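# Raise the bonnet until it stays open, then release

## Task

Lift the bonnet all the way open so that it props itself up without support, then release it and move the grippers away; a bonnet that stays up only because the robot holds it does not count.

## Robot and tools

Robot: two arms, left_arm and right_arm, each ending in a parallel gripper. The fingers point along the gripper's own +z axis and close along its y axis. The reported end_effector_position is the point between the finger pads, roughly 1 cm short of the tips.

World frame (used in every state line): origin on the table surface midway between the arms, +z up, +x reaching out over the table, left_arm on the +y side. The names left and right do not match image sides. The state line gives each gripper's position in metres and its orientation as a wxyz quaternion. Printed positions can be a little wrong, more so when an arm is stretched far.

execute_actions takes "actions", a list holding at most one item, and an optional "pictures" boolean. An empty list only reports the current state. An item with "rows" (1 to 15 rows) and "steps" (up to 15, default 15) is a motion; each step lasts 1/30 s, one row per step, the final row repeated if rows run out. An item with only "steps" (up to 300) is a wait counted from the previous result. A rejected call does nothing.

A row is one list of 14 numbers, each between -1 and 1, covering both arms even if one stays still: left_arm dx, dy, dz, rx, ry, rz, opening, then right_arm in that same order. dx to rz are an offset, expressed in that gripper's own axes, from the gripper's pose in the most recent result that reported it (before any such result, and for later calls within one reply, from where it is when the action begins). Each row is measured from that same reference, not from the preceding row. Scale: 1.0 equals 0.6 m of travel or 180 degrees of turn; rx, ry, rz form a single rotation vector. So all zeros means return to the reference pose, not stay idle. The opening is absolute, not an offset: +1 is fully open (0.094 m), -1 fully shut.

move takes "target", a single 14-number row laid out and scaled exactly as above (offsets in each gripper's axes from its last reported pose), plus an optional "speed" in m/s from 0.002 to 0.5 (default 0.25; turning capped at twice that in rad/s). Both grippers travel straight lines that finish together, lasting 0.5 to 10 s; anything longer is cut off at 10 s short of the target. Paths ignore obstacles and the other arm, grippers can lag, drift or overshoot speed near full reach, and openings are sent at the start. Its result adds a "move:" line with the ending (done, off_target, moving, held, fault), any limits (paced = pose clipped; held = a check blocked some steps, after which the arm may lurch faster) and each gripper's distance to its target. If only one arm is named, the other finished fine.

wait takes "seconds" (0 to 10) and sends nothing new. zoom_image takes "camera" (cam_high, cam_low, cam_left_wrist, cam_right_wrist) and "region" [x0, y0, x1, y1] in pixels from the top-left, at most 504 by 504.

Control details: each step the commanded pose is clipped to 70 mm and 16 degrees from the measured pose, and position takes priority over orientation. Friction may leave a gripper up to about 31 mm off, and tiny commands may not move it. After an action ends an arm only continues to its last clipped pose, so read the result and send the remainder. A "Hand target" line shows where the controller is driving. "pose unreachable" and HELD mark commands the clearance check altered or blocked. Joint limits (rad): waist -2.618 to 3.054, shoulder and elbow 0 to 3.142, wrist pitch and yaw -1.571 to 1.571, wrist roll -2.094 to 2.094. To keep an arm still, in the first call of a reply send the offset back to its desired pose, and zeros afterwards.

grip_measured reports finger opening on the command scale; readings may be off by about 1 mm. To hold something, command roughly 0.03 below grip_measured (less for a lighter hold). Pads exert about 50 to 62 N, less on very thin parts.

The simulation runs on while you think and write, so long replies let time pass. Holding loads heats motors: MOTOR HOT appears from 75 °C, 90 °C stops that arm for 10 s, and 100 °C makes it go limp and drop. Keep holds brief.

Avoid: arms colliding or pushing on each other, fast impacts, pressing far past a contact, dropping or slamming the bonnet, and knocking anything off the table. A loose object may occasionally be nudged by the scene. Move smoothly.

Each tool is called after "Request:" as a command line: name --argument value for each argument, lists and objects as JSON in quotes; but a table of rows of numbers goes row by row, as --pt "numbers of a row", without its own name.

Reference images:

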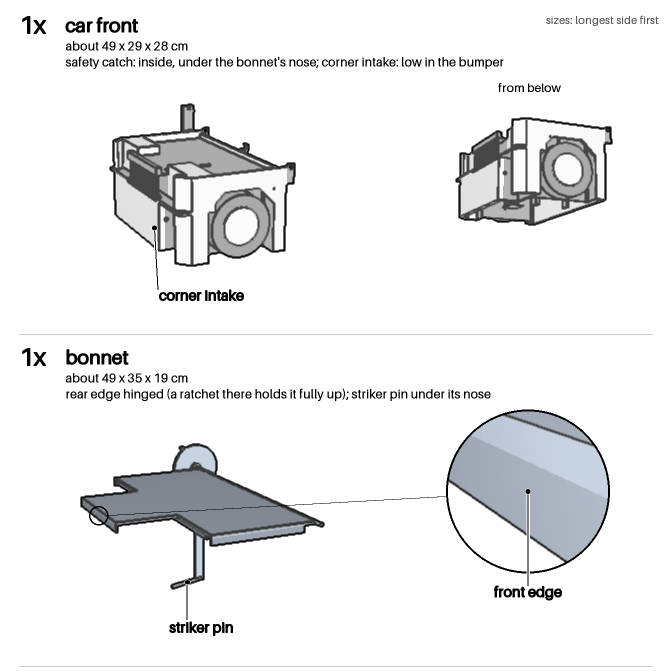

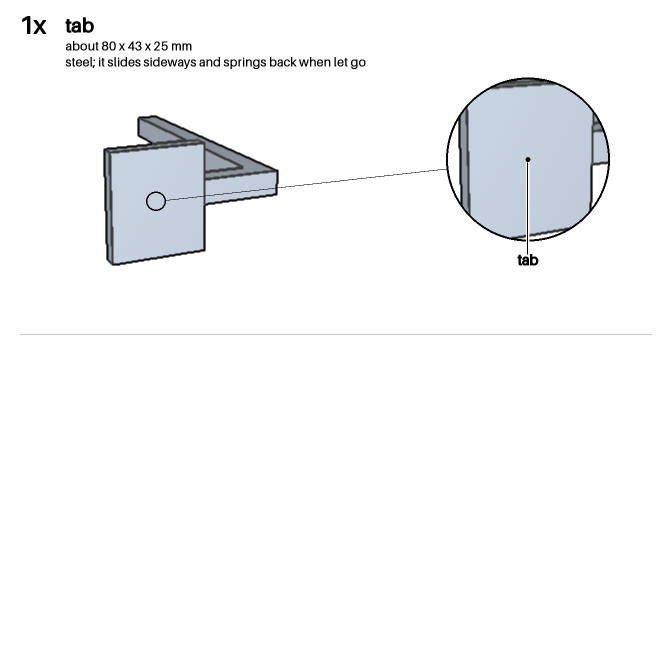

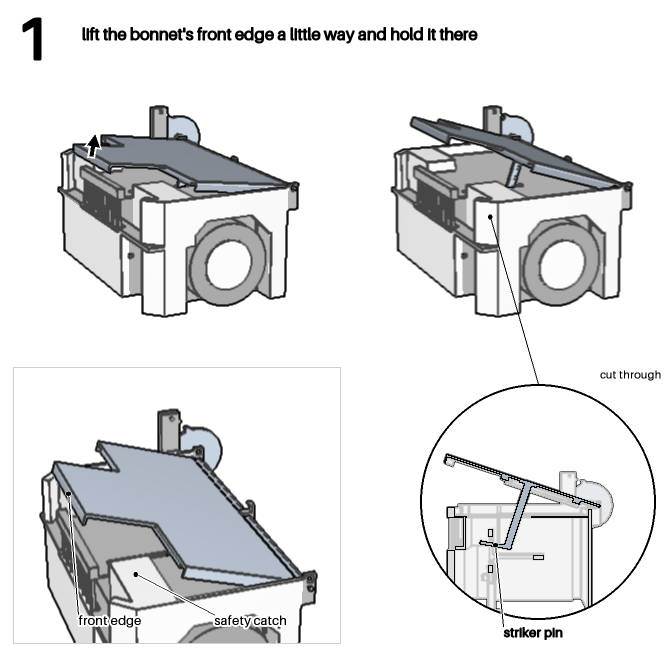

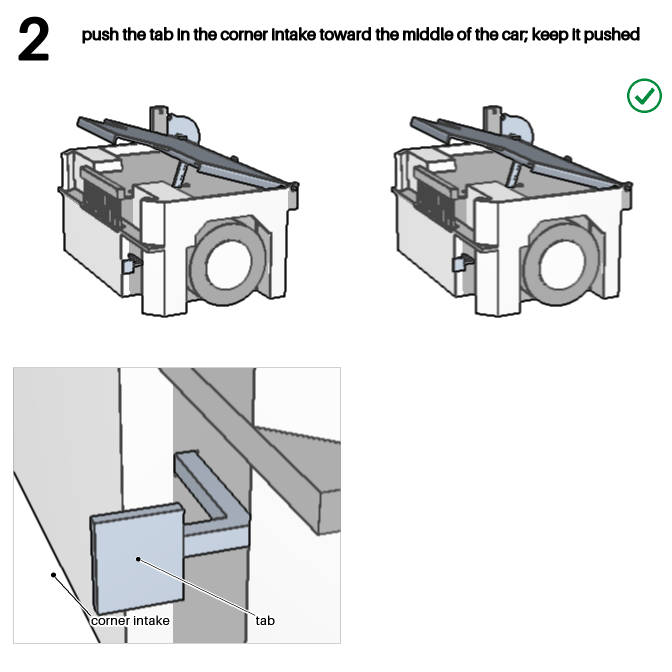

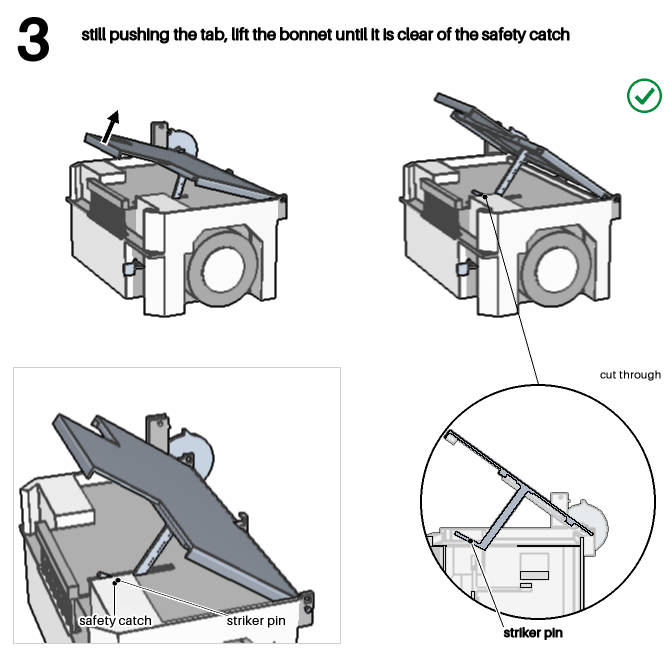

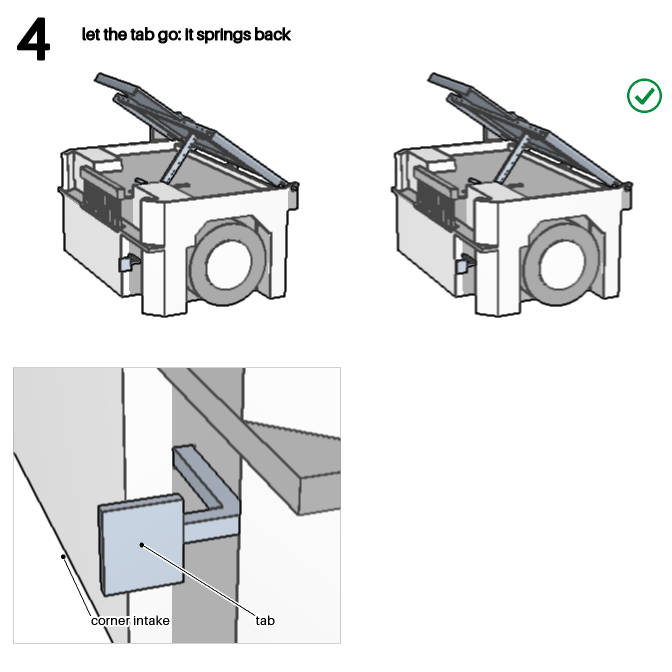

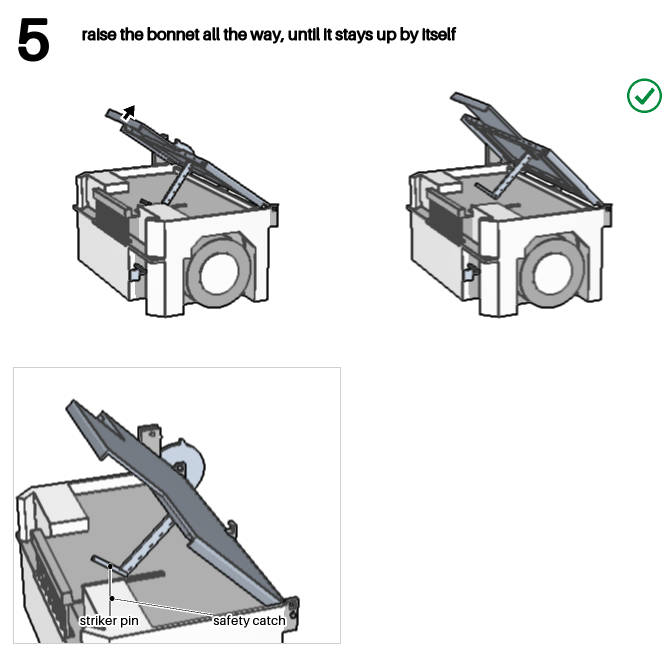

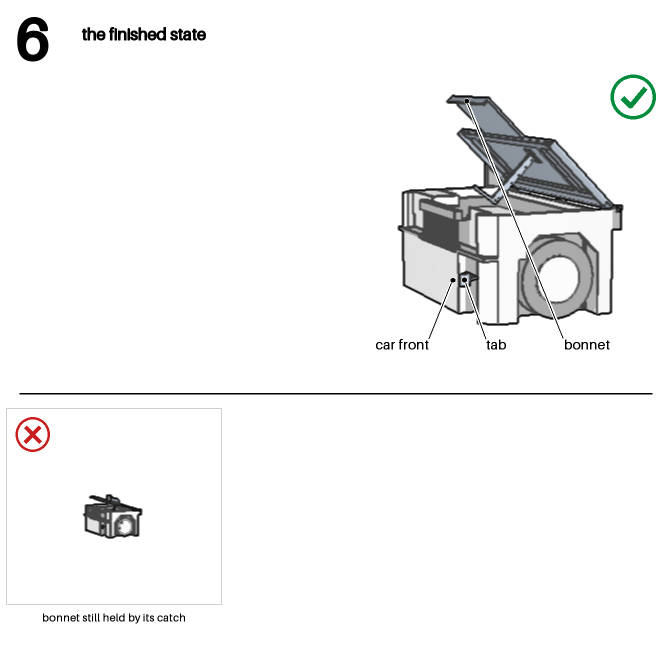

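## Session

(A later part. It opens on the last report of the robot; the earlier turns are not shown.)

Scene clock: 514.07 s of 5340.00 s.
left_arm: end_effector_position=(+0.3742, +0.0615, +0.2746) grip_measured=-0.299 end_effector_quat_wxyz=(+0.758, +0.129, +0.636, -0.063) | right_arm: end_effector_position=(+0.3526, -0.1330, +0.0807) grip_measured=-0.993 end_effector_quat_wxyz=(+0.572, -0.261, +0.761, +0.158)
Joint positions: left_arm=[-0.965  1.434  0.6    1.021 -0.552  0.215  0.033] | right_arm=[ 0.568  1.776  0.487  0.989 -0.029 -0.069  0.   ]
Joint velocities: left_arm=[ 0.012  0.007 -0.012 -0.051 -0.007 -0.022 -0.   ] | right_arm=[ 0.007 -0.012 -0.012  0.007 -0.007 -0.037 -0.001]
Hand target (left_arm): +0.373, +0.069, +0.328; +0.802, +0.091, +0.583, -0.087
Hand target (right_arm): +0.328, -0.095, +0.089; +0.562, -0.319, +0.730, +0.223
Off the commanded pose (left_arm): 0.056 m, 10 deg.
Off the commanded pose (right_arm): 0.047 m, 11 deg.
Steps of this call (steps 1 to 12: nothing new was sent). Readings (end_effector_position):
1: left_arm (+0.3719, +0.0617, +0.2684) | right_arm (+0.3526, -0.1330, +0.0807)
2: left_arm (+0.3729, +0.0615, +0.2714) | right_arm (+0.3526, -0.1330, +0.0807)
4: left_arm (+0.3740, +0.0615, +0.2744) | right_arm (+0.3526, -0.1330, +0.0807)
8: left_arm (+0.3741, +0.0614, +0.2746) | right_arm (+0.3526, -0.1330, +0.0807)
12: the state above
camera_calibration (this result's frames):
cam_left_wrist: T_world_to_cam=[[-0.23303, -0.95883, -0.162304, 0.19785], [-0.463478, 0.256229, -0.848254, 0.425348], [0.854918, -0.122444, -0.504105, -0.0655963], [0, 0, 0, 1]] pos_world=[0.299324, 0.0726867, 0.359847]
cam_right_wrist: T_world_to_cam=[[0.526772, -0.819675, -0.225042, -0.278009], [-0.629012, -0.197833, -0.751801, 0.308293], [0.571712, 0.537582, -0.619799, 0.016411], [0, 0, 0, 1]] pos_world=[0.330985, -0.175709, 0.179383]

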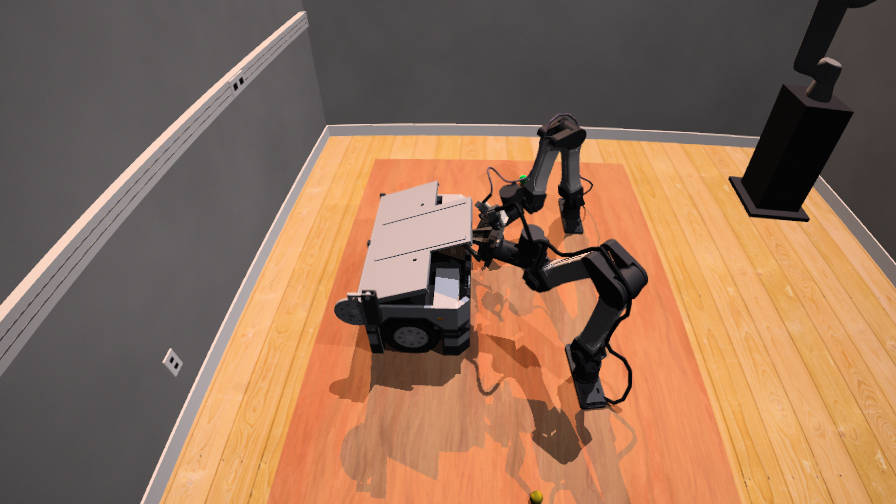

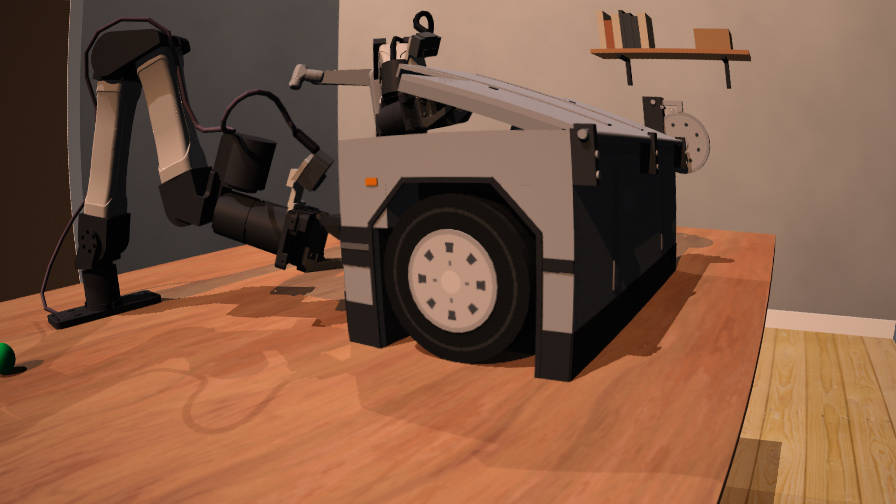

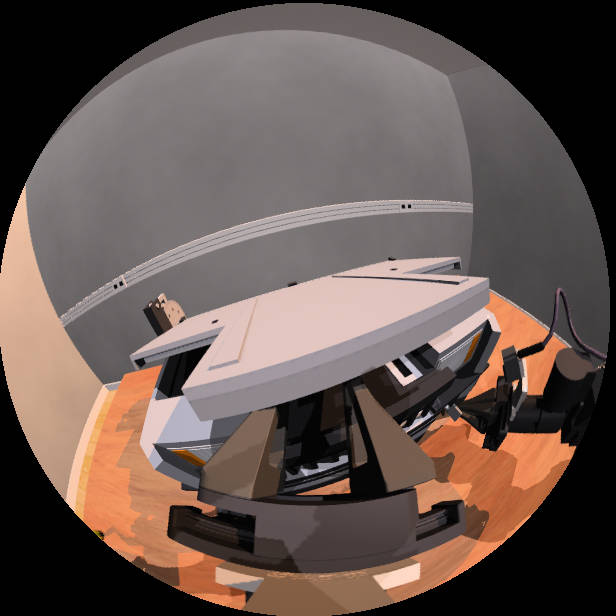

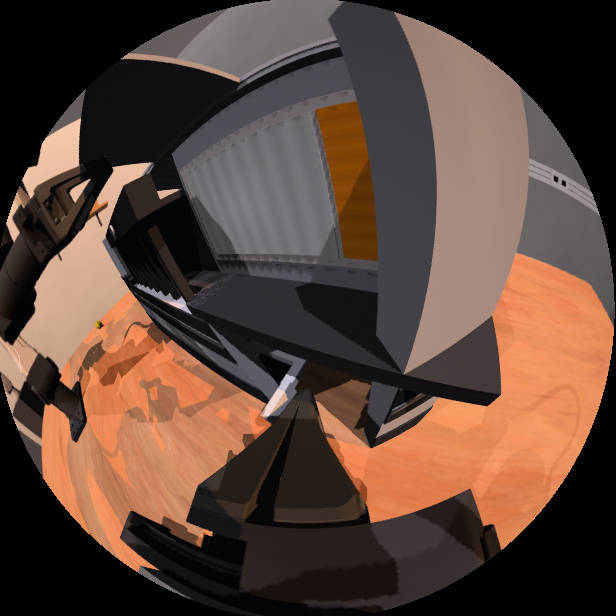

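Request:
execute_actions --actions '[{"rows": [ [-0.095,0.023,0.013,-0.0101,-0.049,-0.0208,-0.3, -0.0184,0.0761,0.0039,-0.058,-0.011,-0.009,-1], [-0.102,0.024,0.018,-0.0101,-0.051,-0.0208,-0.3, -0.0184,0.0761,0.0039,-0.058,-0.011,-0.009,-1], [-0.107,0.025,0.021,-0.0101,-0.053,-0.0208,-0.3, -0.0184,0.0761,0.0039,-0.058,-0.011,-0.009,-1], [-0.111,0.026,0.024,-0.0101,-0.055,-0.0208,-0.3, -0.0184,0.0761,0.0039,-0.058,-0.011,-0.009,-1], [-0.115,0.027,0.027,-0.0101,-0.057,-0.0208,-0.3, -0.0184,0.0761,0.0039,-0.058,-0.011,-0.009,-1], [-0.119,0.028,0.030,-0.0101,-0.059,-0.0208,-0.3, -0.0184,0.0761,0.0039,-0.058,-0.011,-0.009,-1], [-0.123,0.029,0.033,-0.0101,-0.060,-0.0208,-0.3, -0.0184,0.0761,0.0039,-0.058,-0.011,-0.009,-1], [-0.127,0.030,0.036,-0.0101,-0.060,-0.0208,-0.3, -0.0184,0.0761,0.0039,-0.058,-0.011,-0.009,-1], [-0.132,0.030,0.039,-0.0101,-0.060,-0.0208,-0.3, -0.0184,0.0761,0.0039,-0.058,-0.011,-0.009,-1], [-0.136,0.031,0.042,-0.0101,-0.060,-0.0208,-0.3, -0.0184,0.0761,0.0039,-0.058,-0.011,-0.009,-1], [-0.140,0.032,0.045,-0.0101,-0.060,-0.0208,-0.3, -0.0184,0.0761,0.0039,-0.058,-0.011,-0.009,-1], [-0.144,0.033,0.048,-0.0101,-0.060,-0.0208,-0.3, -0.0184,0.0761,0.0039,-0.058,-0.011,-0.009,-1], [-0.149,0.034,0.051,-0.0101,-0.060,-0.0208,-0.3, -0.0184,0.0761,0.0039,-0.058,-0.011,-0.009,-1], [-0.153,0.035,0.054,-0.0101,-0.060,-0.0208,-0.3, -0.0184,0.0761,0.0039,-0.058,-0.011,-0.009,-1], [-0.157,0.0355,0.057,-0.0101,-0.060,-0.0208,-0.3, -0.0184,0.0761,0.0039,-0.058,-0.011,-0.009,-1] ], "steps": 15}]' --pictures false

Request:
execute_actions --actions '[{"rows": [ [-0.105,0.026,0.035,-0.0101,-0.052,-0.0208,-0.3, -0.0184,0.0761,0.0039,-0.058,-0.011,-0.009,-1], [-0.109,0.027,0.038,-0.0101,-0.052,-0.0208,-0.3, -0.0184,0.0761,0.0039,-0.058,-0.011,-0.009,-1], [-0.113,0.027,0.041,-0.0101,-0.052,-0.0208,-0.3, -0.0184,0.0761,0.0039,-0.058,-0.011,-0.009,-1], [-0.117,0.028,0.044,-0.0101,-0.052,-0.0208,-0.3, -0.0184,0.0761,0.0039,-0.058,-0.011,-0.009,-1], [-0.121,0.029,0.047,-0.0101,-0.052,-0.0208,-0.3, -0.0184,0.0761,0.0039,-0.058,-0.011,-0.009,-1], [-0.125,0.030,0.050,-0.0101,-0.052,-0.0208,-0.3, -0.0184,0.0761,0.0039,-0.058,-0.011,-0.009,-1], [-0.129,0.030,0.053,-0.0101,-0.052,-0.0208,-0.3, -0.0184,0.0761,0.0039,-0.058,-0.011,-0.009,-1], [-0.133,0.031,0.056,-0.0101,-0.052,-0.0208,-0.3, -0.0184,0.0761,0.0039,-0.058,-0.011,-0.009,-1], [-0.137,0.032,0.059,-0.0101,-0.052,-0.0208,-0.3, -0.0184,0.0761,0.0039,-0.058,-0.011,-0.009,-1], [-0.141,0.033,0.062,-0.0101,-0.052,-0.0208,-0.3, -0.0184,0.0761,0.0039,-0.058,-0.011,-0.009,-1], [-0.145,0.033,0.065,-0.0101,-0.052,-0.0208,-0.3, -0.0184,0.0761,0.0039,-0.058,-0.011,-0.009,-1], [-0.149,0.034,0.068,-0.0101,-0.052,-0.0208,-0.3, -0.0184,0.0761,0.0039,-0.058,-0.011,-0.009,-1], [-0.153,0.035,0.071,-0.0101,-0.052,-0.0208,-0.3, -0.0184,0.0761,0.0039,-0.058,-0.011,-0.009,-1], [-0.156,0.035,0.073,-0.0101,-0.052,-0.0208,-0.3, -0.0184,0.0761,0.0039,-0.058,-0.011,-0.009,-1], [-0.160,0.036,0.075,-0.0101,-0.052,-0.0208,-0.3, -0.0184,0.0761,0.0039,-0.058,-0.011,-0.009,-1] ], "steps": 15}]' --pictures false

Request:
wait --seconds 0.4

Scene clock: 542.03 s of 5340.00 s.
left_arm: end_effector_position=(+0.3918, +0.0611, +0.3118) grip_measured=-0.299 end_effector_quat_wxyz=(+0.774, +0.121, +0.619, -0.063) | right_arm: end_effector_position=(+0.3526, -0.1329, +0.0807) grip_measured=-0.993 end_effector_quat_wxyz=(+0.573, -0.260, +0.761, +0.157)
Joint positions: left_arm=[-0.92   1.434  0.717  0.954 -0.511  0.228  0.033] | right_arm=[ 0.57   1.776  0.487  0.989 -0.024 -0.07   0.   ]
Joint velocities: left_arm=[ 0.085 -0.012  0.364 -0.212  0.051  0.037 -0.   ] | right_arm=[-0.017  0.002 -0.007  0.022 -0.066 -0.081 -0.001]
Hand target (left_arm): +0.388, +0.070, +0.373; +0.815, +0.091, +0.565, -0.087
Hand target (right_arm): +0.329, -0.096, +0.088; +0.562, -0.318, +0.730, +0.221
Off the commanded pose (left_arm): 0.063 m, 9 deg.
Off the commanded pose (right_arm): 0.047 m, 11 deg.
Steps of this call (steps 1 to 90: nothing new was sent; then 24.47 s passed at rest; steps 91 to 105: all 15 steps of this action). Readings (end_effector_position):
91: left_arm (+0.3742, +0.0615, +0.2746) | right_arm (+0.3526, -0.1330, +0.0807)
92: left_arm (+0.3744, +0.0615, +0.2743) | right_arm (+0.3525, -0.1329, +0.0807)
94: left_arm (+0.3758, +0.0614, +0.2750) | right_arm (+0.3526, -0.1329, +0.0807)
98: left_arm (+0.3802, +0.0613, +0.2839) | right_arm (+0.3525, -0.1328, +0.0807)
105: the state above

Scene clock: 542.53 s of 5340.00 s.
left_arm: end_effector_position=(+0.4145, +0.0624, +0.3562) grip_measured=-0.299 end_effector_quat_wxyz=(+0.778, +0.116, +0.615, -0.058) | right_arm: end_effector_position=(+0.3526, -0.1329, +0.0807) grip_measured=-0.993 end_effector_quat_wxyz=(+0.573, -0.260, +0.762, +0.155)
Joint positions: left_arm=[-0.869  1.434  0.896  0.785 -0.472  0.226  0.033] | right_arm=[ 0.572  1.776  0.487  0.989 -0.018 -0.07   0.   ]
Joint velocities: left_arm=[ 0.046  0.007  0.291 -0.359  0.066 -0.007 -0.   ] | right_arm=[-0.007 -0.002 -0.007 -0.066 -0.037  0.007  0.   ]
Hand target (left_arm): +0.411, +0.069, +0.414; +0.821, +0.084, +0.558, -0.086
Hand target (right_arm): +0.329, -0.095, +0.088; +0.563, -0.318, +0.731, +0.220
Off the commanded pose (left_arm): 0.061 m, 10 deg.
Off the commanded pose (right_arm): 0.047 m, 11 deg.
Steps of this call (steps 1 to 15: all 15 steps of this action). Readings (end_effector_position):
1: left_arm (+0.3937, +0.0615, +0.3163) | right_arm (+0.3526, -0.1329, +0.0807)
2: left_arm (+0.3955, +0.0617, +0.3208) | right_arm (+0.3526, -0.1329, +0.0807)
4: left_arm (+0.3989, +0.0617, +0.3289) | right_arm (+0.3526, -0.1329, +0.0807)
8: left_arm (+0.4050, +0.0618, +0.3401) | right_arm (+0.3525, -0.1328, +0.0807)
15: the state above

Scene clock: 542.93 s of 5340.00 s.
left_arm: end_effector_position=(+0.4164, +0.0618, +0.3611) grip_measured=-0.299 end_effector_quat_wxyz=(+0.777, +0.117, +0.615, -0.058) | right_arm: end_effector_position=(+0.3526, -0.1329, +0.0807) grip_measured=-0.993 end_effector_quat_wxyz=(+0.573, -0.260, +0.762, +0.155)
Joint positions: left_arm=[-0.865  1.434  0.918  0.76  -0.468  0.225  0.033] | right_arm=[ 0.572  1.776  0.487  0.989 -0.018 -0.07   0.   ]
Joint velocities: left_arm=[-0.022  0.002 -0.022 -0.066  0.022  0.066 -0.   ] | right_arm=[-0.022 -0.002 -0.007  0.007 -0.066  0.022 -0.   ]
Hand target (left_arm): +0.411, +0.069, +0.414; +0.821, +0.084, +0.558, -0.087
Hand target (right_arm): +0.329, -0.095, +0.088; +0.563, -0.318, +0.731, +0.220
Off the commanded pose (left_arm): 0.056 m, 10 deg.
Off the commanded pose (right_arm): 0.047 m, 11 deg.
Steps of this call (steps 1 to 12: nothing new was sent). Readings (end_effector_position):
1: left_arm (+0.4154, +0.0623, +0.3580) | right_arm (+0.3526, -0.1329, +0.0807)
2: left_arm (+0.4159, +0.0620, +0.3596) | right_arm (+0.3526, -0.1329, +0.0807)
4: left_arm (+0.4163, +0.0618, +0.3611) | right_arm (+0.3526, -0.1329, +0.0807)
8: left_arm (+0.4164, +0.0618, +0.3611) | right_arm (+0.3526, -0.1329, +0.0807)
12: the state above
camera_calibration (this result's frames):
cam_left_wrist: T_world_to_cam=[[-0.205209, -0.966229, -0.155857, 0.208567], [-0.420208, 0.230802, -0.877585, 0.512387], [0.88392, -0.114596, -0.45338, -0.0888688], [0, 0, 0, 1]] pos_world=[0.336662, 0.0730795, 0.441878]
cam_right_wrist: T_world_to_cam=[[0.522234, -0.823659, -0.221037, -0.277243], [-0.628538, -0.19657, -0.752529, 0.308354], [0.576379, 0.531926, -0.620357, 0.0140272], [0, 0, 0, 1]] pos_world=[0.330513, -0.175202, 0.179467]

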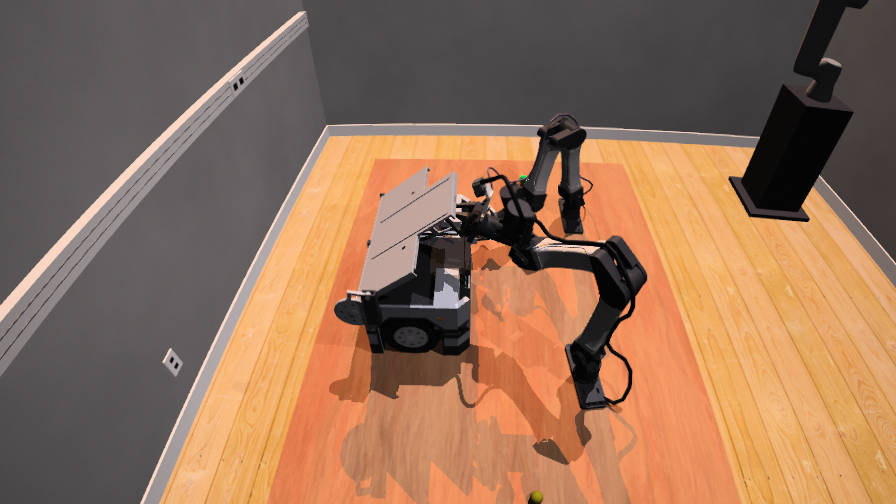

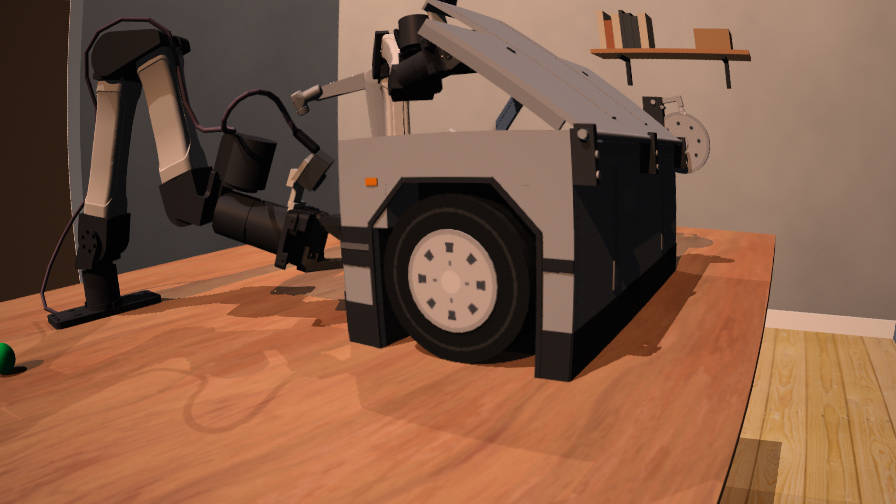

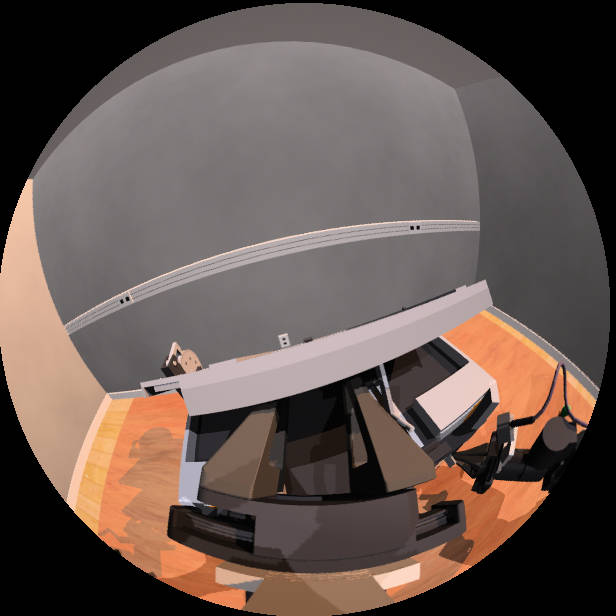

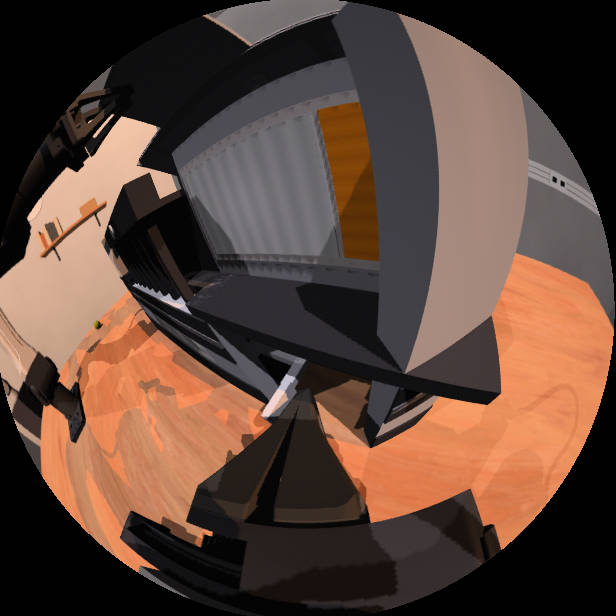

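The bonnet cleared the catch. Let me check the ratchet before going on.

Request:
zoom_image --camera "cam_low" --region '[630, 80, 730, 180]'

Request:
zoom_image --camera "cam_high" --region '[325, 270, 405, 340]'

Request:
zoom_image --camera "cam_high" --region '[380, 150, 540, 290]'

Region (630, 80, 730, 180) of cam_low's 896x504 image, scaled by 5.040, with more detail than that image has.

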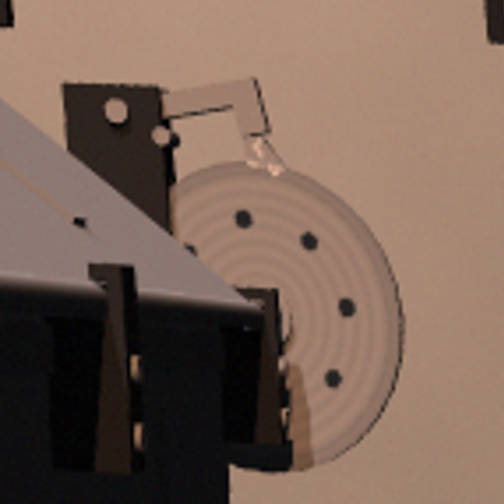

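Region (325, 270, 405, 340) of cam_high's 896x504 image, scaled by 6.300, with more detail than that image has; it fills the top 441 rows of this view, and the rest is white.

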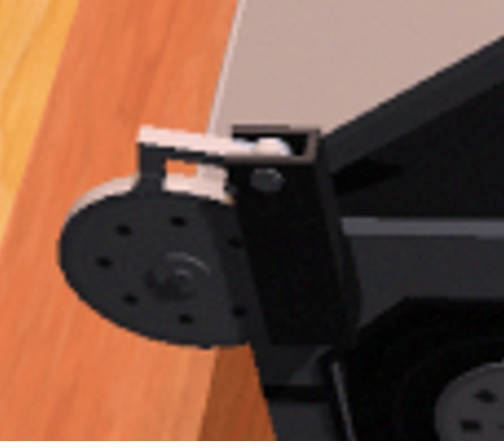

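Region (380, 150, 540, 290) of cam_high's 896x504 image, scaled by 3.150, with more detail than that image has; it fills the top 441 rows of this view, and the rest is white.

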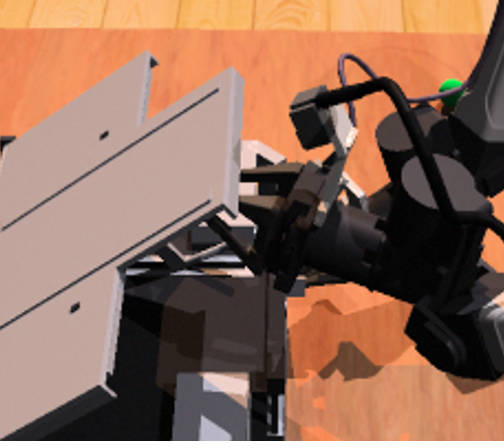

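Request:
execute_actions --actions '[{"rows": [ [-0.092,0.020,0.012,-0.0061,-0.0488,-0.0214,-0.3, -0.0175,0.0720,0.0022,-0.054,-0.010,-0.0085,-1], [-0.096,0.021,0.016,-0.0061,-0.0488,-0.0214,-0.3, -0.0166,0.0680,0.0005,-0.051,-0.010,-0.008,-1], [-0.099,0.022,0.019,-0.0061,-0.0488,-0.0214,-0.3, -0.0157,0.0640,-0.0012,-0.048,-0.009,-0.0075,-1], [-0.102,0.022,0.022,-0.0061,-0.0488,-0.0214,-0.3, -0.0148,0.0600,-0.0029,-0.045,-0.009,-0.007,-1], [-0.104,0.023,0.025,-0.0061,-0.0488,-0.0214,-0.3, -0.0139,0.0560,-0.0046,-0.042,-0.008,-0.0065,-1], [-0.107,0.023,0.028,-0.0061,-0.0488,-0.0214,-0.3, -0.0130,0.0520,-0.0063,-0.039,-0.008,-0.006,-1], [-0.109,0.024,0.031,-0.0061,-0.0488,-0.0214,-0.3, -0.0121,0.0480,-0.0080,-0.036,-0.007,-0.0055,-1], [-0.112,0.024,0.033,-0.0061,-0.0488,-0.0214,-0.3, -0.0112,0.0440,-0.0097,-0.033,-0.007,-0.005,-1], [-0.114,0.025,0.036,-0.0061,-0.0488,-0.0214,-0.3, -0.0103,0.0400,-0.0114,-0.030,-0.006,-0.0045,-1], [-0.117,0.025,0.039,-0.0061,-0.0488,-0.0214,-0.3, -0.0094,0.0360,-0.0131,-0.027,-0.006,-0.004,-1], [-0.119,0.026,0.042,-0.0061,-0.0488,-0.0214,-0.3, -0.0085,0.0320,-0.0148,-0.025,-0.005,-0.004,-1], [-0.122,0.027,0.045,-0.0061,-0.0488,-0.0214,-0.3, -0.0076,0.0280,-0.0165,-0.023,-0.005,-0.004,-1], [-0.124,0.027,0.048,-0.0061,-0.0488,-0.0214,-0.3, -0.0067,0.0240,-0.0182,-0.021,-0.005,-0.004,-1], [-0.127,0.028,0.050,-0.0061,-0.0488,-0.0214,-0.3, -0.0058,0.0200,-0.0199,-0.020,-0.005,-0.004,-1], [-0.129,0.028,0.053,-0.0061,-0.0488,-0.0214,-0.3, -0.0050,0.0160,-0.0216,-0.020,-0.005,-0.004,-1] ], "steps": 15}]' --pictures false

Request:
wait --seconds 0.4

Request:
zoom_image --camera "cam_low" --region '[630, 80, 730, 180]'

Scene clock: 568.57 s of 5340.00 s.
left_arm: end_effector_position=(+0.4263, +0.0608, +0.3887) grip_measured=-0.299 end_effector_quat_wxyz=(+0.779, +0.119, +0.612, -0.062) | right_arm: end_effector_position=(+0.3522, -0.1401, +0.0836) grip_measured=-0.993 end_effector_quat_wxyz=(+0.575, -0.253, +0.765, +0.145)
Joint positions: left_arm=[-0.84   1.441  1.03   0.657 -0.433  0.218  0.033] | right_arm=[ 0.567  1.748  0.473  0.973  0.002 -0.071  0.   ]
Joint velocities: left_arm=[ 0.056  0.09   0.349 -0.139 -0.007  0.007 -0.001] | right_arm=[-0.134 -0.134 -0.11  -0.051 -0.139  0.007 -0.001]
Hand target (left_arm): +0.424, +0.070, +0.442; +0.821, +0.086, +0.558, -0.086
Hand target (right_arm): +0.338, -0.131, +0.087; +0.572, -0.280, +0.751, +0.176
Off the commanded pose (left_arm): 0.057 m, 9 deg.
Off the commanded pose (right_arm): 0.017 m, 5 deg.
Steps of this call (steps 1 to 90: nothing new was sent; then 22.13 s passed at rest; steps 91 to 105: all 15 steps of this action). Readings (end_effector_position):
91: left_arm (+0.4164, +0.0618, +0.3609) | right_arm (+0.3526, -0.1330, +0.0807)
92: left_arm (+0.4165, +0.0618, +0.3607) | right_arm (+0.3526, -0.1330, +0.0807)
94: left_arm (+0.4172, +0.0617, +0.3623) | right_arm (+0.3528, -0.1332, +0.0807)
98: left_arm (+0.4208, +0.0620, +0.3684) | right_arm (+0.3529, -0.1337, +0.0811)
105: the state above

Scene clock: 568.97 s of 5340.00 s.
left_arm: end_effector_position=(+0.4275, +0.0601, +0.3987) grip_measured=-0.299 end_effector_quat_wxyz=(+0.784, +0.117, +0.606, -0.067) | right_arm: end_effector_position=(+0.3519, -0.1433, +0.0842) grip_measured=-0.993 end_effector_quat_wxyz=(+0.575, -0.252, +0.764, +0.144)
Joint positions: left_arm=[-0.836  1.446  1.057  0.654 -0.424  0.217  0.033] | right_arm=[ 0.558  1.739  0.466  0.973 -0.005 -0.075  0.   ]
Joint velocities: left_arm=[ 0.012 -0.012  0.017  0.022 -0.037  0.007  0.   ] | right_arm=[-0.007  0.007  0.022  0.007 -0.081  0.007 -0.   ]
Hand target (left_arm): +0.424, +0.070, +0.442; +0.821, +0.086, +0.558, -0.086
Hand target (right_arm): +0.338, -0.131, +0.087; +0.572, -0.280, +0.750, +0.176
Off the commanded pose (left_arm): 0.047 m, 8 deg.
Off the commanded pose (right_arm): 0.019 m, 5 deg.
Steps of this call (steps 1 to 12: nothing new was sent). Readings (end_effector_position):
1: left_arm (+0.4273, +0.0605, +0.3917) | right_arm (+0.3520, -0.1419, +0.0838)
2: left_arm (+0.4277, +0.0604, +0.3947) | right_arm (+0.3521, -0.1431, +0.0840)
4: left_arm (+0.4276, +0.0602, +0.3980) | right_arm (+0.3519, -0.1433, +0.0842)
8: left_arm (+0.4275, +0.0601, +0.3987) | right_arm (+0.3519, -0.1433, +0.0842)
12: the state above
camera_calibration (this result's frames):
cam_left_wrist: T_world_to_cam=[[-0.217183, -0.965034, -0.14677, 0.216505], [-0.397702, 0.224794, -0.889551, 0.545984], [0.89144, -0.134825, -0.432617, -0.0921707], [0, 0, 0, 1]] pos_world=[0.346325, 0.0737735, 0.477583]
cam_right_wrist: T_world_to_cam=[[0.501868, -0.838331, -0.212905, -0.280266], [-0.630507, -0.186081, -0.753548, 0.310821], [0.592106, 0.51242, -0.621962, 0.0139747], [0, 0, 0, 1]] pos_world=[0.328357, -0.184279, 0.18324]

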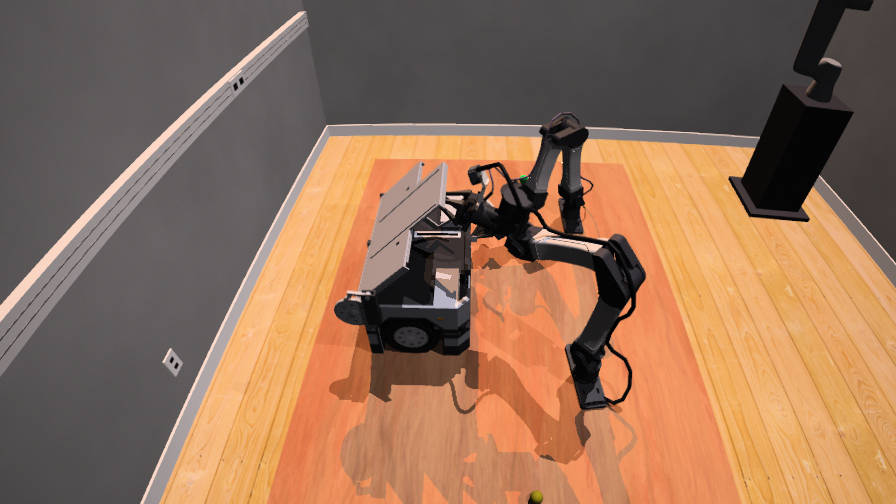

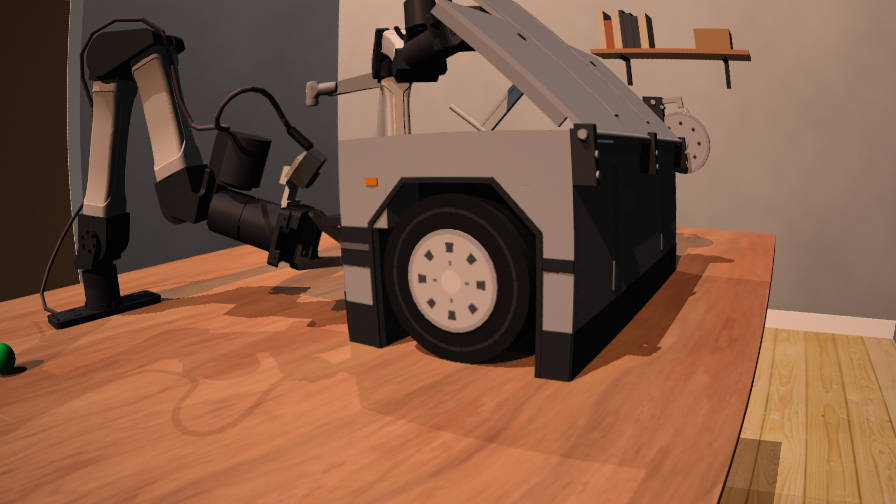

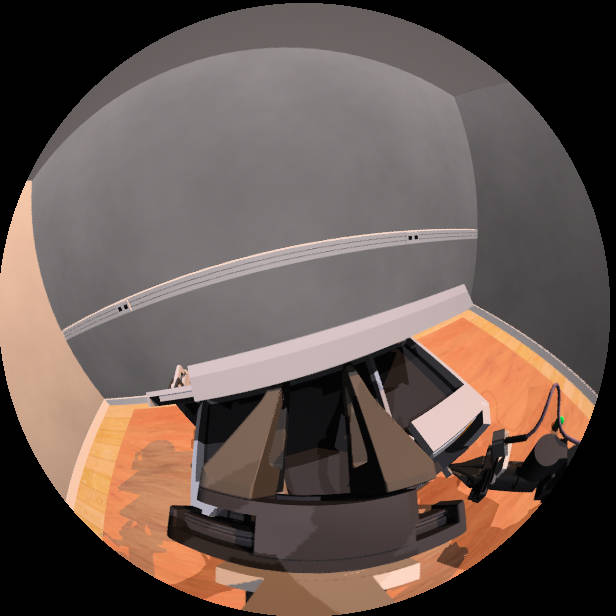

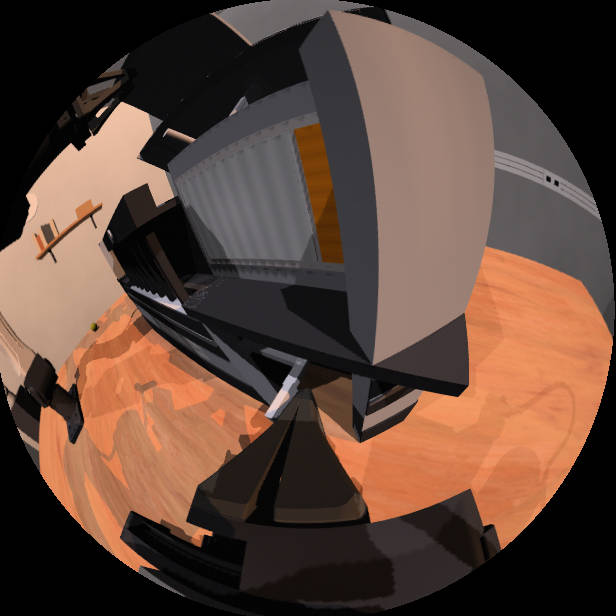

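Region (630, 80, 730, 180) of cam_low's 896x504 image, scaled by 5.040, with more detail than that image has.

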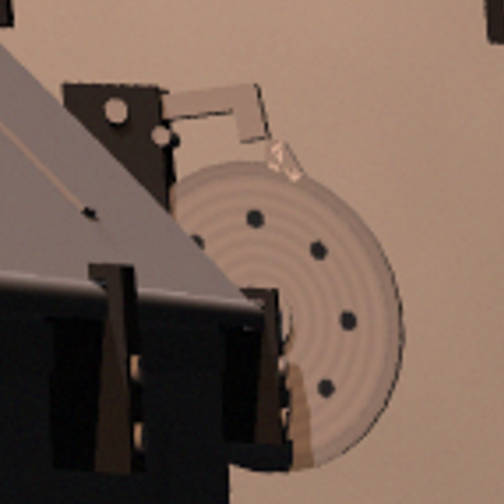

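Request:
execute_actions --actions '[{"rows": [ [-0.0722,0.0197,0.0270,-0.0089,-0.041,-0.0163,-0.3, -0.0037,0.0240,-0.0140,-0.020,-0.005,-0.004,-1], [-0.0721,0.0202,0.0310,-0.0089,-0.041,-0.0163,-0.3, -0.0032,0.0190,-0.0185,-0.020,-0.005,-0.004,-1], [-0.0720,0.0207,0.0345,-0.0089,-0.041,-0.0163,-0.3, -0.0027,0.0140,-0.0230,-0.020,-0.005,-0.004,-1], [-0.0719,0.0211,0.0380,-0.0089,-0.041,-0.0163,-0.3, -0.0022,0.0090,-0.0280,-0.020,-0.005,-0.004,-1], [-0.0718,0.0216,0.0415,-0.0089,-0.041,-0.0163,-0.3, -0.0017,0.0045,-0.0330,-0.020,-0.005,-0.004,-1], [-0.0717,0.0221,0.0450,-0.0089,-0.041,-0.0163,-0.3, -0.0012,0.0000,-0.0385,-0.020,-0.005,-0.004,-1], [-0.0716,0.0226,0.0485,-0.0089,-0.041,-0.0163,-0.3, -0.0007,-0.0040,-0.0440,-0.020,-0.005,-0.004,-1], [-0.0716,0.0230,0.0520,-0.0089,-0.041,-0.0163,-0.3, -0.0002,-0.0080,-0.0500,-0.020,-0.005,-0.004,-1], [-0.0715,0.0235,0.0550,-0.0089,-0.041,-0.0163,-0.3, 0.0003,-0.0115,-0.0560,-0.020,-0.005,-0.004,-1], [-0.0714,0.0240,0.0580,-0.0089,-0.041,-0.0163,-0.3, 0.0008,-0.0145,-0.0620,-0.020,-0.005,-0.004,-1], [-0.0713,0.0244,0.0610,-0.0089,-0.041,-0.0163,-0.3, 0.0013,-0.0175,-0.0680,-0.020,-0.005,-0.004,-1], [-0.0712,0.0249,0.0645,-0.0089,-0.041,-0.0163,-0.3, 0.0018,-0.0200,-0.0745,-0.020,-0.005,-0.004,-1], [-0.0712,0.0254,0.0680,-0.0089,-0.041,-0.0163,-0.3, 0.0022,-0.0220,-0.0810,-0.020,-0.005,-0.004,-1], [-0.0711,0.0258,0.0710,-0.0089,-0.041,-0.0163,-0.3, 0.0026,-0.0240,-0.0870,-0.020,-0.005,-0.004,-1], [-0.0710,0.0263,0.0740,-0.0089,-0.041,-0.0163,-0.3, 0.0030,-0.0258,-0.0928,-0.020,-0.005,-0.004,-1] ], "steps": 15}]' --pictures false

Request:
wait --seconds 0.4

Request:
zoom_image --camera "cam_low" --region '[630, 80, 730, 180]'

Scene clock: 596.93 s of 5340.00 s.
left_arm: end_effector_position=(+0.4467, +0.0496, +0.4013) grip_measured=-0.299 end_effector_quat_wxyz=(+0.779, +0.124, +0.610, -0.072) | right_arm: end_effector_position=(+0.3304, -0.1766, +0.1118) grip_measured=-0.993 end_effector_quat_wxyz=(+0.596, -0.259, +0.743, +0.161)
Joint positions: left_arm=[-0.815  1.516  1.147  0.615 -0.388  0.204  0.033] | right_arm=[ 0.458  1.534  0.333  0.958 -0.136 -0.105  0.   ]
Joint velocities: left_arm=[ 0.017  0.139  0.154 -0.11   0.11  -0.081 -0.   ] | right_arm=[-0.208 -0.559 -0.32  -0.168 -0.286 -0.125 -0.001]
Hand target (left_arm): +0.454, +0.066, +0.449; +0.821, +0.088, +0.558, -0.084
Hand target (right_arm): +0.316, -0.183, +0.100; +0.576, -0.273, +0.752, +0.166
Off the commanded pose (left_arm): 0.054 m, 9 deg.
Off the commanded pose (right_arm): 0.021 m, 3 deg.
Steps of this call (steps 1 to 90: nothing new was sent; then 24.47 s passed at rest; steps 91 to 105: all 15 steps of this action). Readings (end_effector_position):
91: left_arm (+0.4281, +0.0601, +0.3989) | right_arm (+0.3520, -0.1434, +0.0847)
92: left_arm (+0.4293, +0.0602, +0.4002) | right_arm (+0.3516, -0.1438, +0.0852)
94: left_arm (+0.4332, +0.0603, +0.4041) | right_arm (+0.3490, -0.1466, +0.0878)
98: left_arm (+0.4396, +0.0591, +0.4083) | right_arm (+0.3421, -0.1542, +0.0968)
105: the state above

Scene clock: 597.33 s of 5340.00 s.
left_arm: end_effector_position=(+0.4499, +0.0455, +0.3973) grip_measured=-0.299 end_effector_quat_wxyz=(+0.774, +0.134, +0.614, -0.076) | right_arm: end_effector_position=(+0.3237, -0.1783, +0.1126) grip_measured=-0.993 end_effector_quat_wxyz=(+0.592, -0.269, +0.741, +0.169)
Joint positions: left_arm=[-0.811  1.528  1.157  0.599 -0.367  0.201  0.033] | right_arm=[ 0.446  1.499  0.315  0.935 -0.172 -0.114  0.   ]
Joint velocities: left_arm=[ 0.007 -0.007  0.002 -0.051  0.007 -0.037 -0.   ] | right_arm=[-0.012 -0.002  0.017  0.022  0.022  0.051 -0.   ]
Hand target (left_arm): +0.454, +0.066, +0.449; +0.821, +0.089, +0.558, -0.084
Hand target (right_arm): +0.316, -0.183, +0.100; +0.576, -0.273, +0.752, +0.166
Off the commanded pose (left_arm): 0.058 m, 10 deg.
Off the commanded pose (right_arm): 0.017 m, 3 deg.
Steps of this call (steps 1 to 12: nothing new was sent). Readings (end_effector_position):
1: left_arm (+0.4477, +0.0481, +0.4001) | right_arm (+0.3284, -0.1789, +0.1133)
2: left_arm (+0.4487, +0.0472, +0.3990) | right_arm (+0.3270, -0.1802, +0.1144)
4: left_arm (+0.4495, +0.0461, +0.3981) | right_arm (+0.3257, -0.1800, +0.1152)
8: left_arm (+0.4498, +0.0457, +0.3975) | right_arm (+0.3243, -0.1788, +0.1133)
12: the state above
camera_calibration (this result's frames):
cam_left_wrist: T_world_to_cam=[[-0.252756, -0.954157, -0.160306, 0.227918], [-0.411243, 0.255922, -0.874861, 0.555758], [0.875781, -0.155202, -0.457077, -0.0969364], [0, 0, 0, 1]] pos_world=[0.371055, 0.0601945, 0.478441]
cam_right_wrist: T_world_to_cam=[[0.560239, -0.799429, -0.2169, -0.300862], [-0.584894, -0.19637, -0.78698, 0.295094], [0.586542, 0.567761, -0.577595, 0.0729102], [0, 0, 0, 1]] pos_world=[0.298388, -0.223966, 0.209088]

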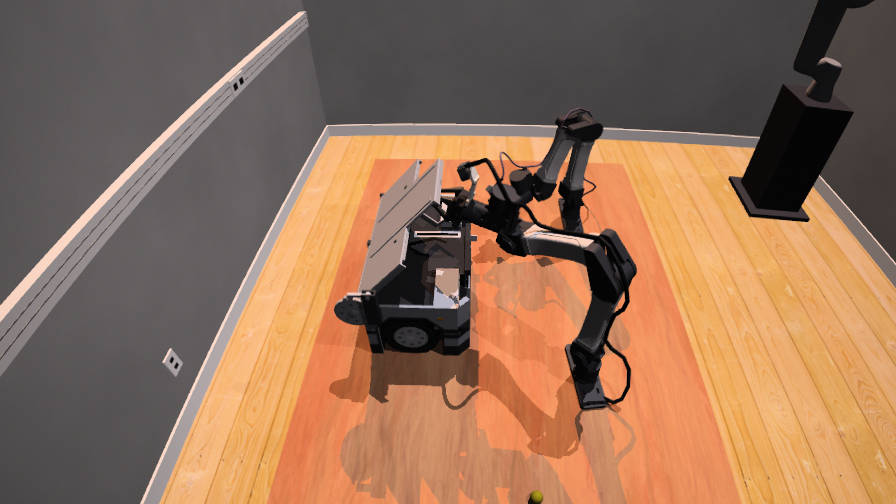

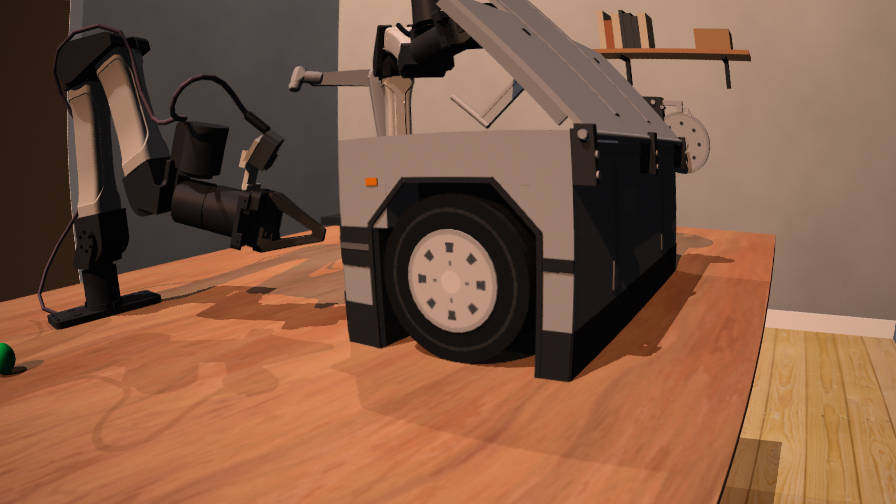

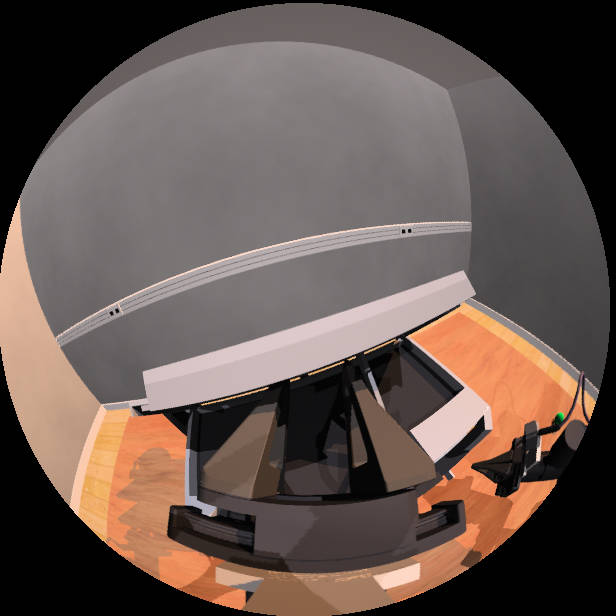

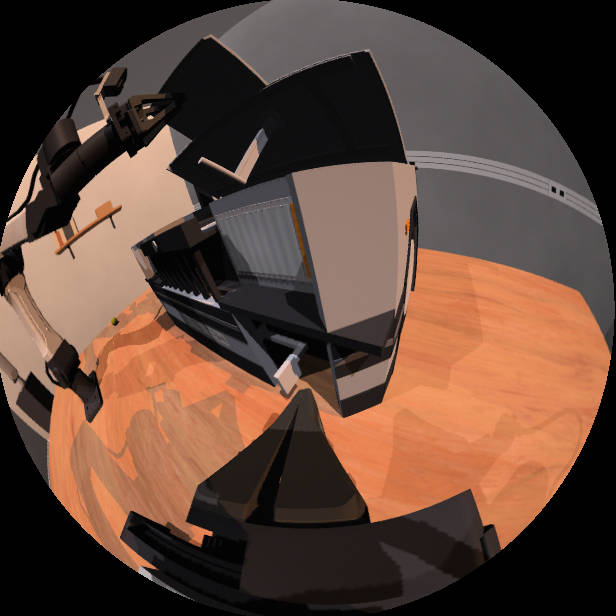

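Region (630, 80, 730, 180) of cam_low's 896x504 image, scaled by 5.040, with more detail than that image has.

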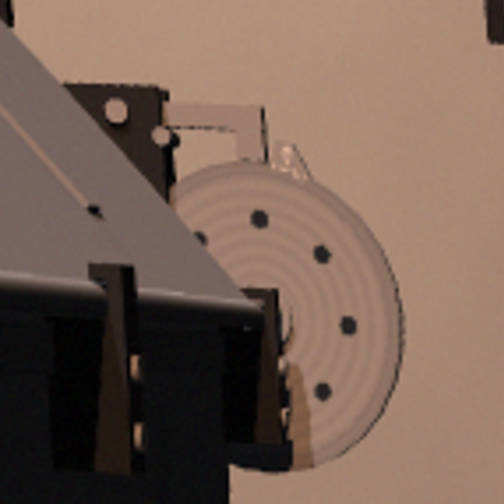

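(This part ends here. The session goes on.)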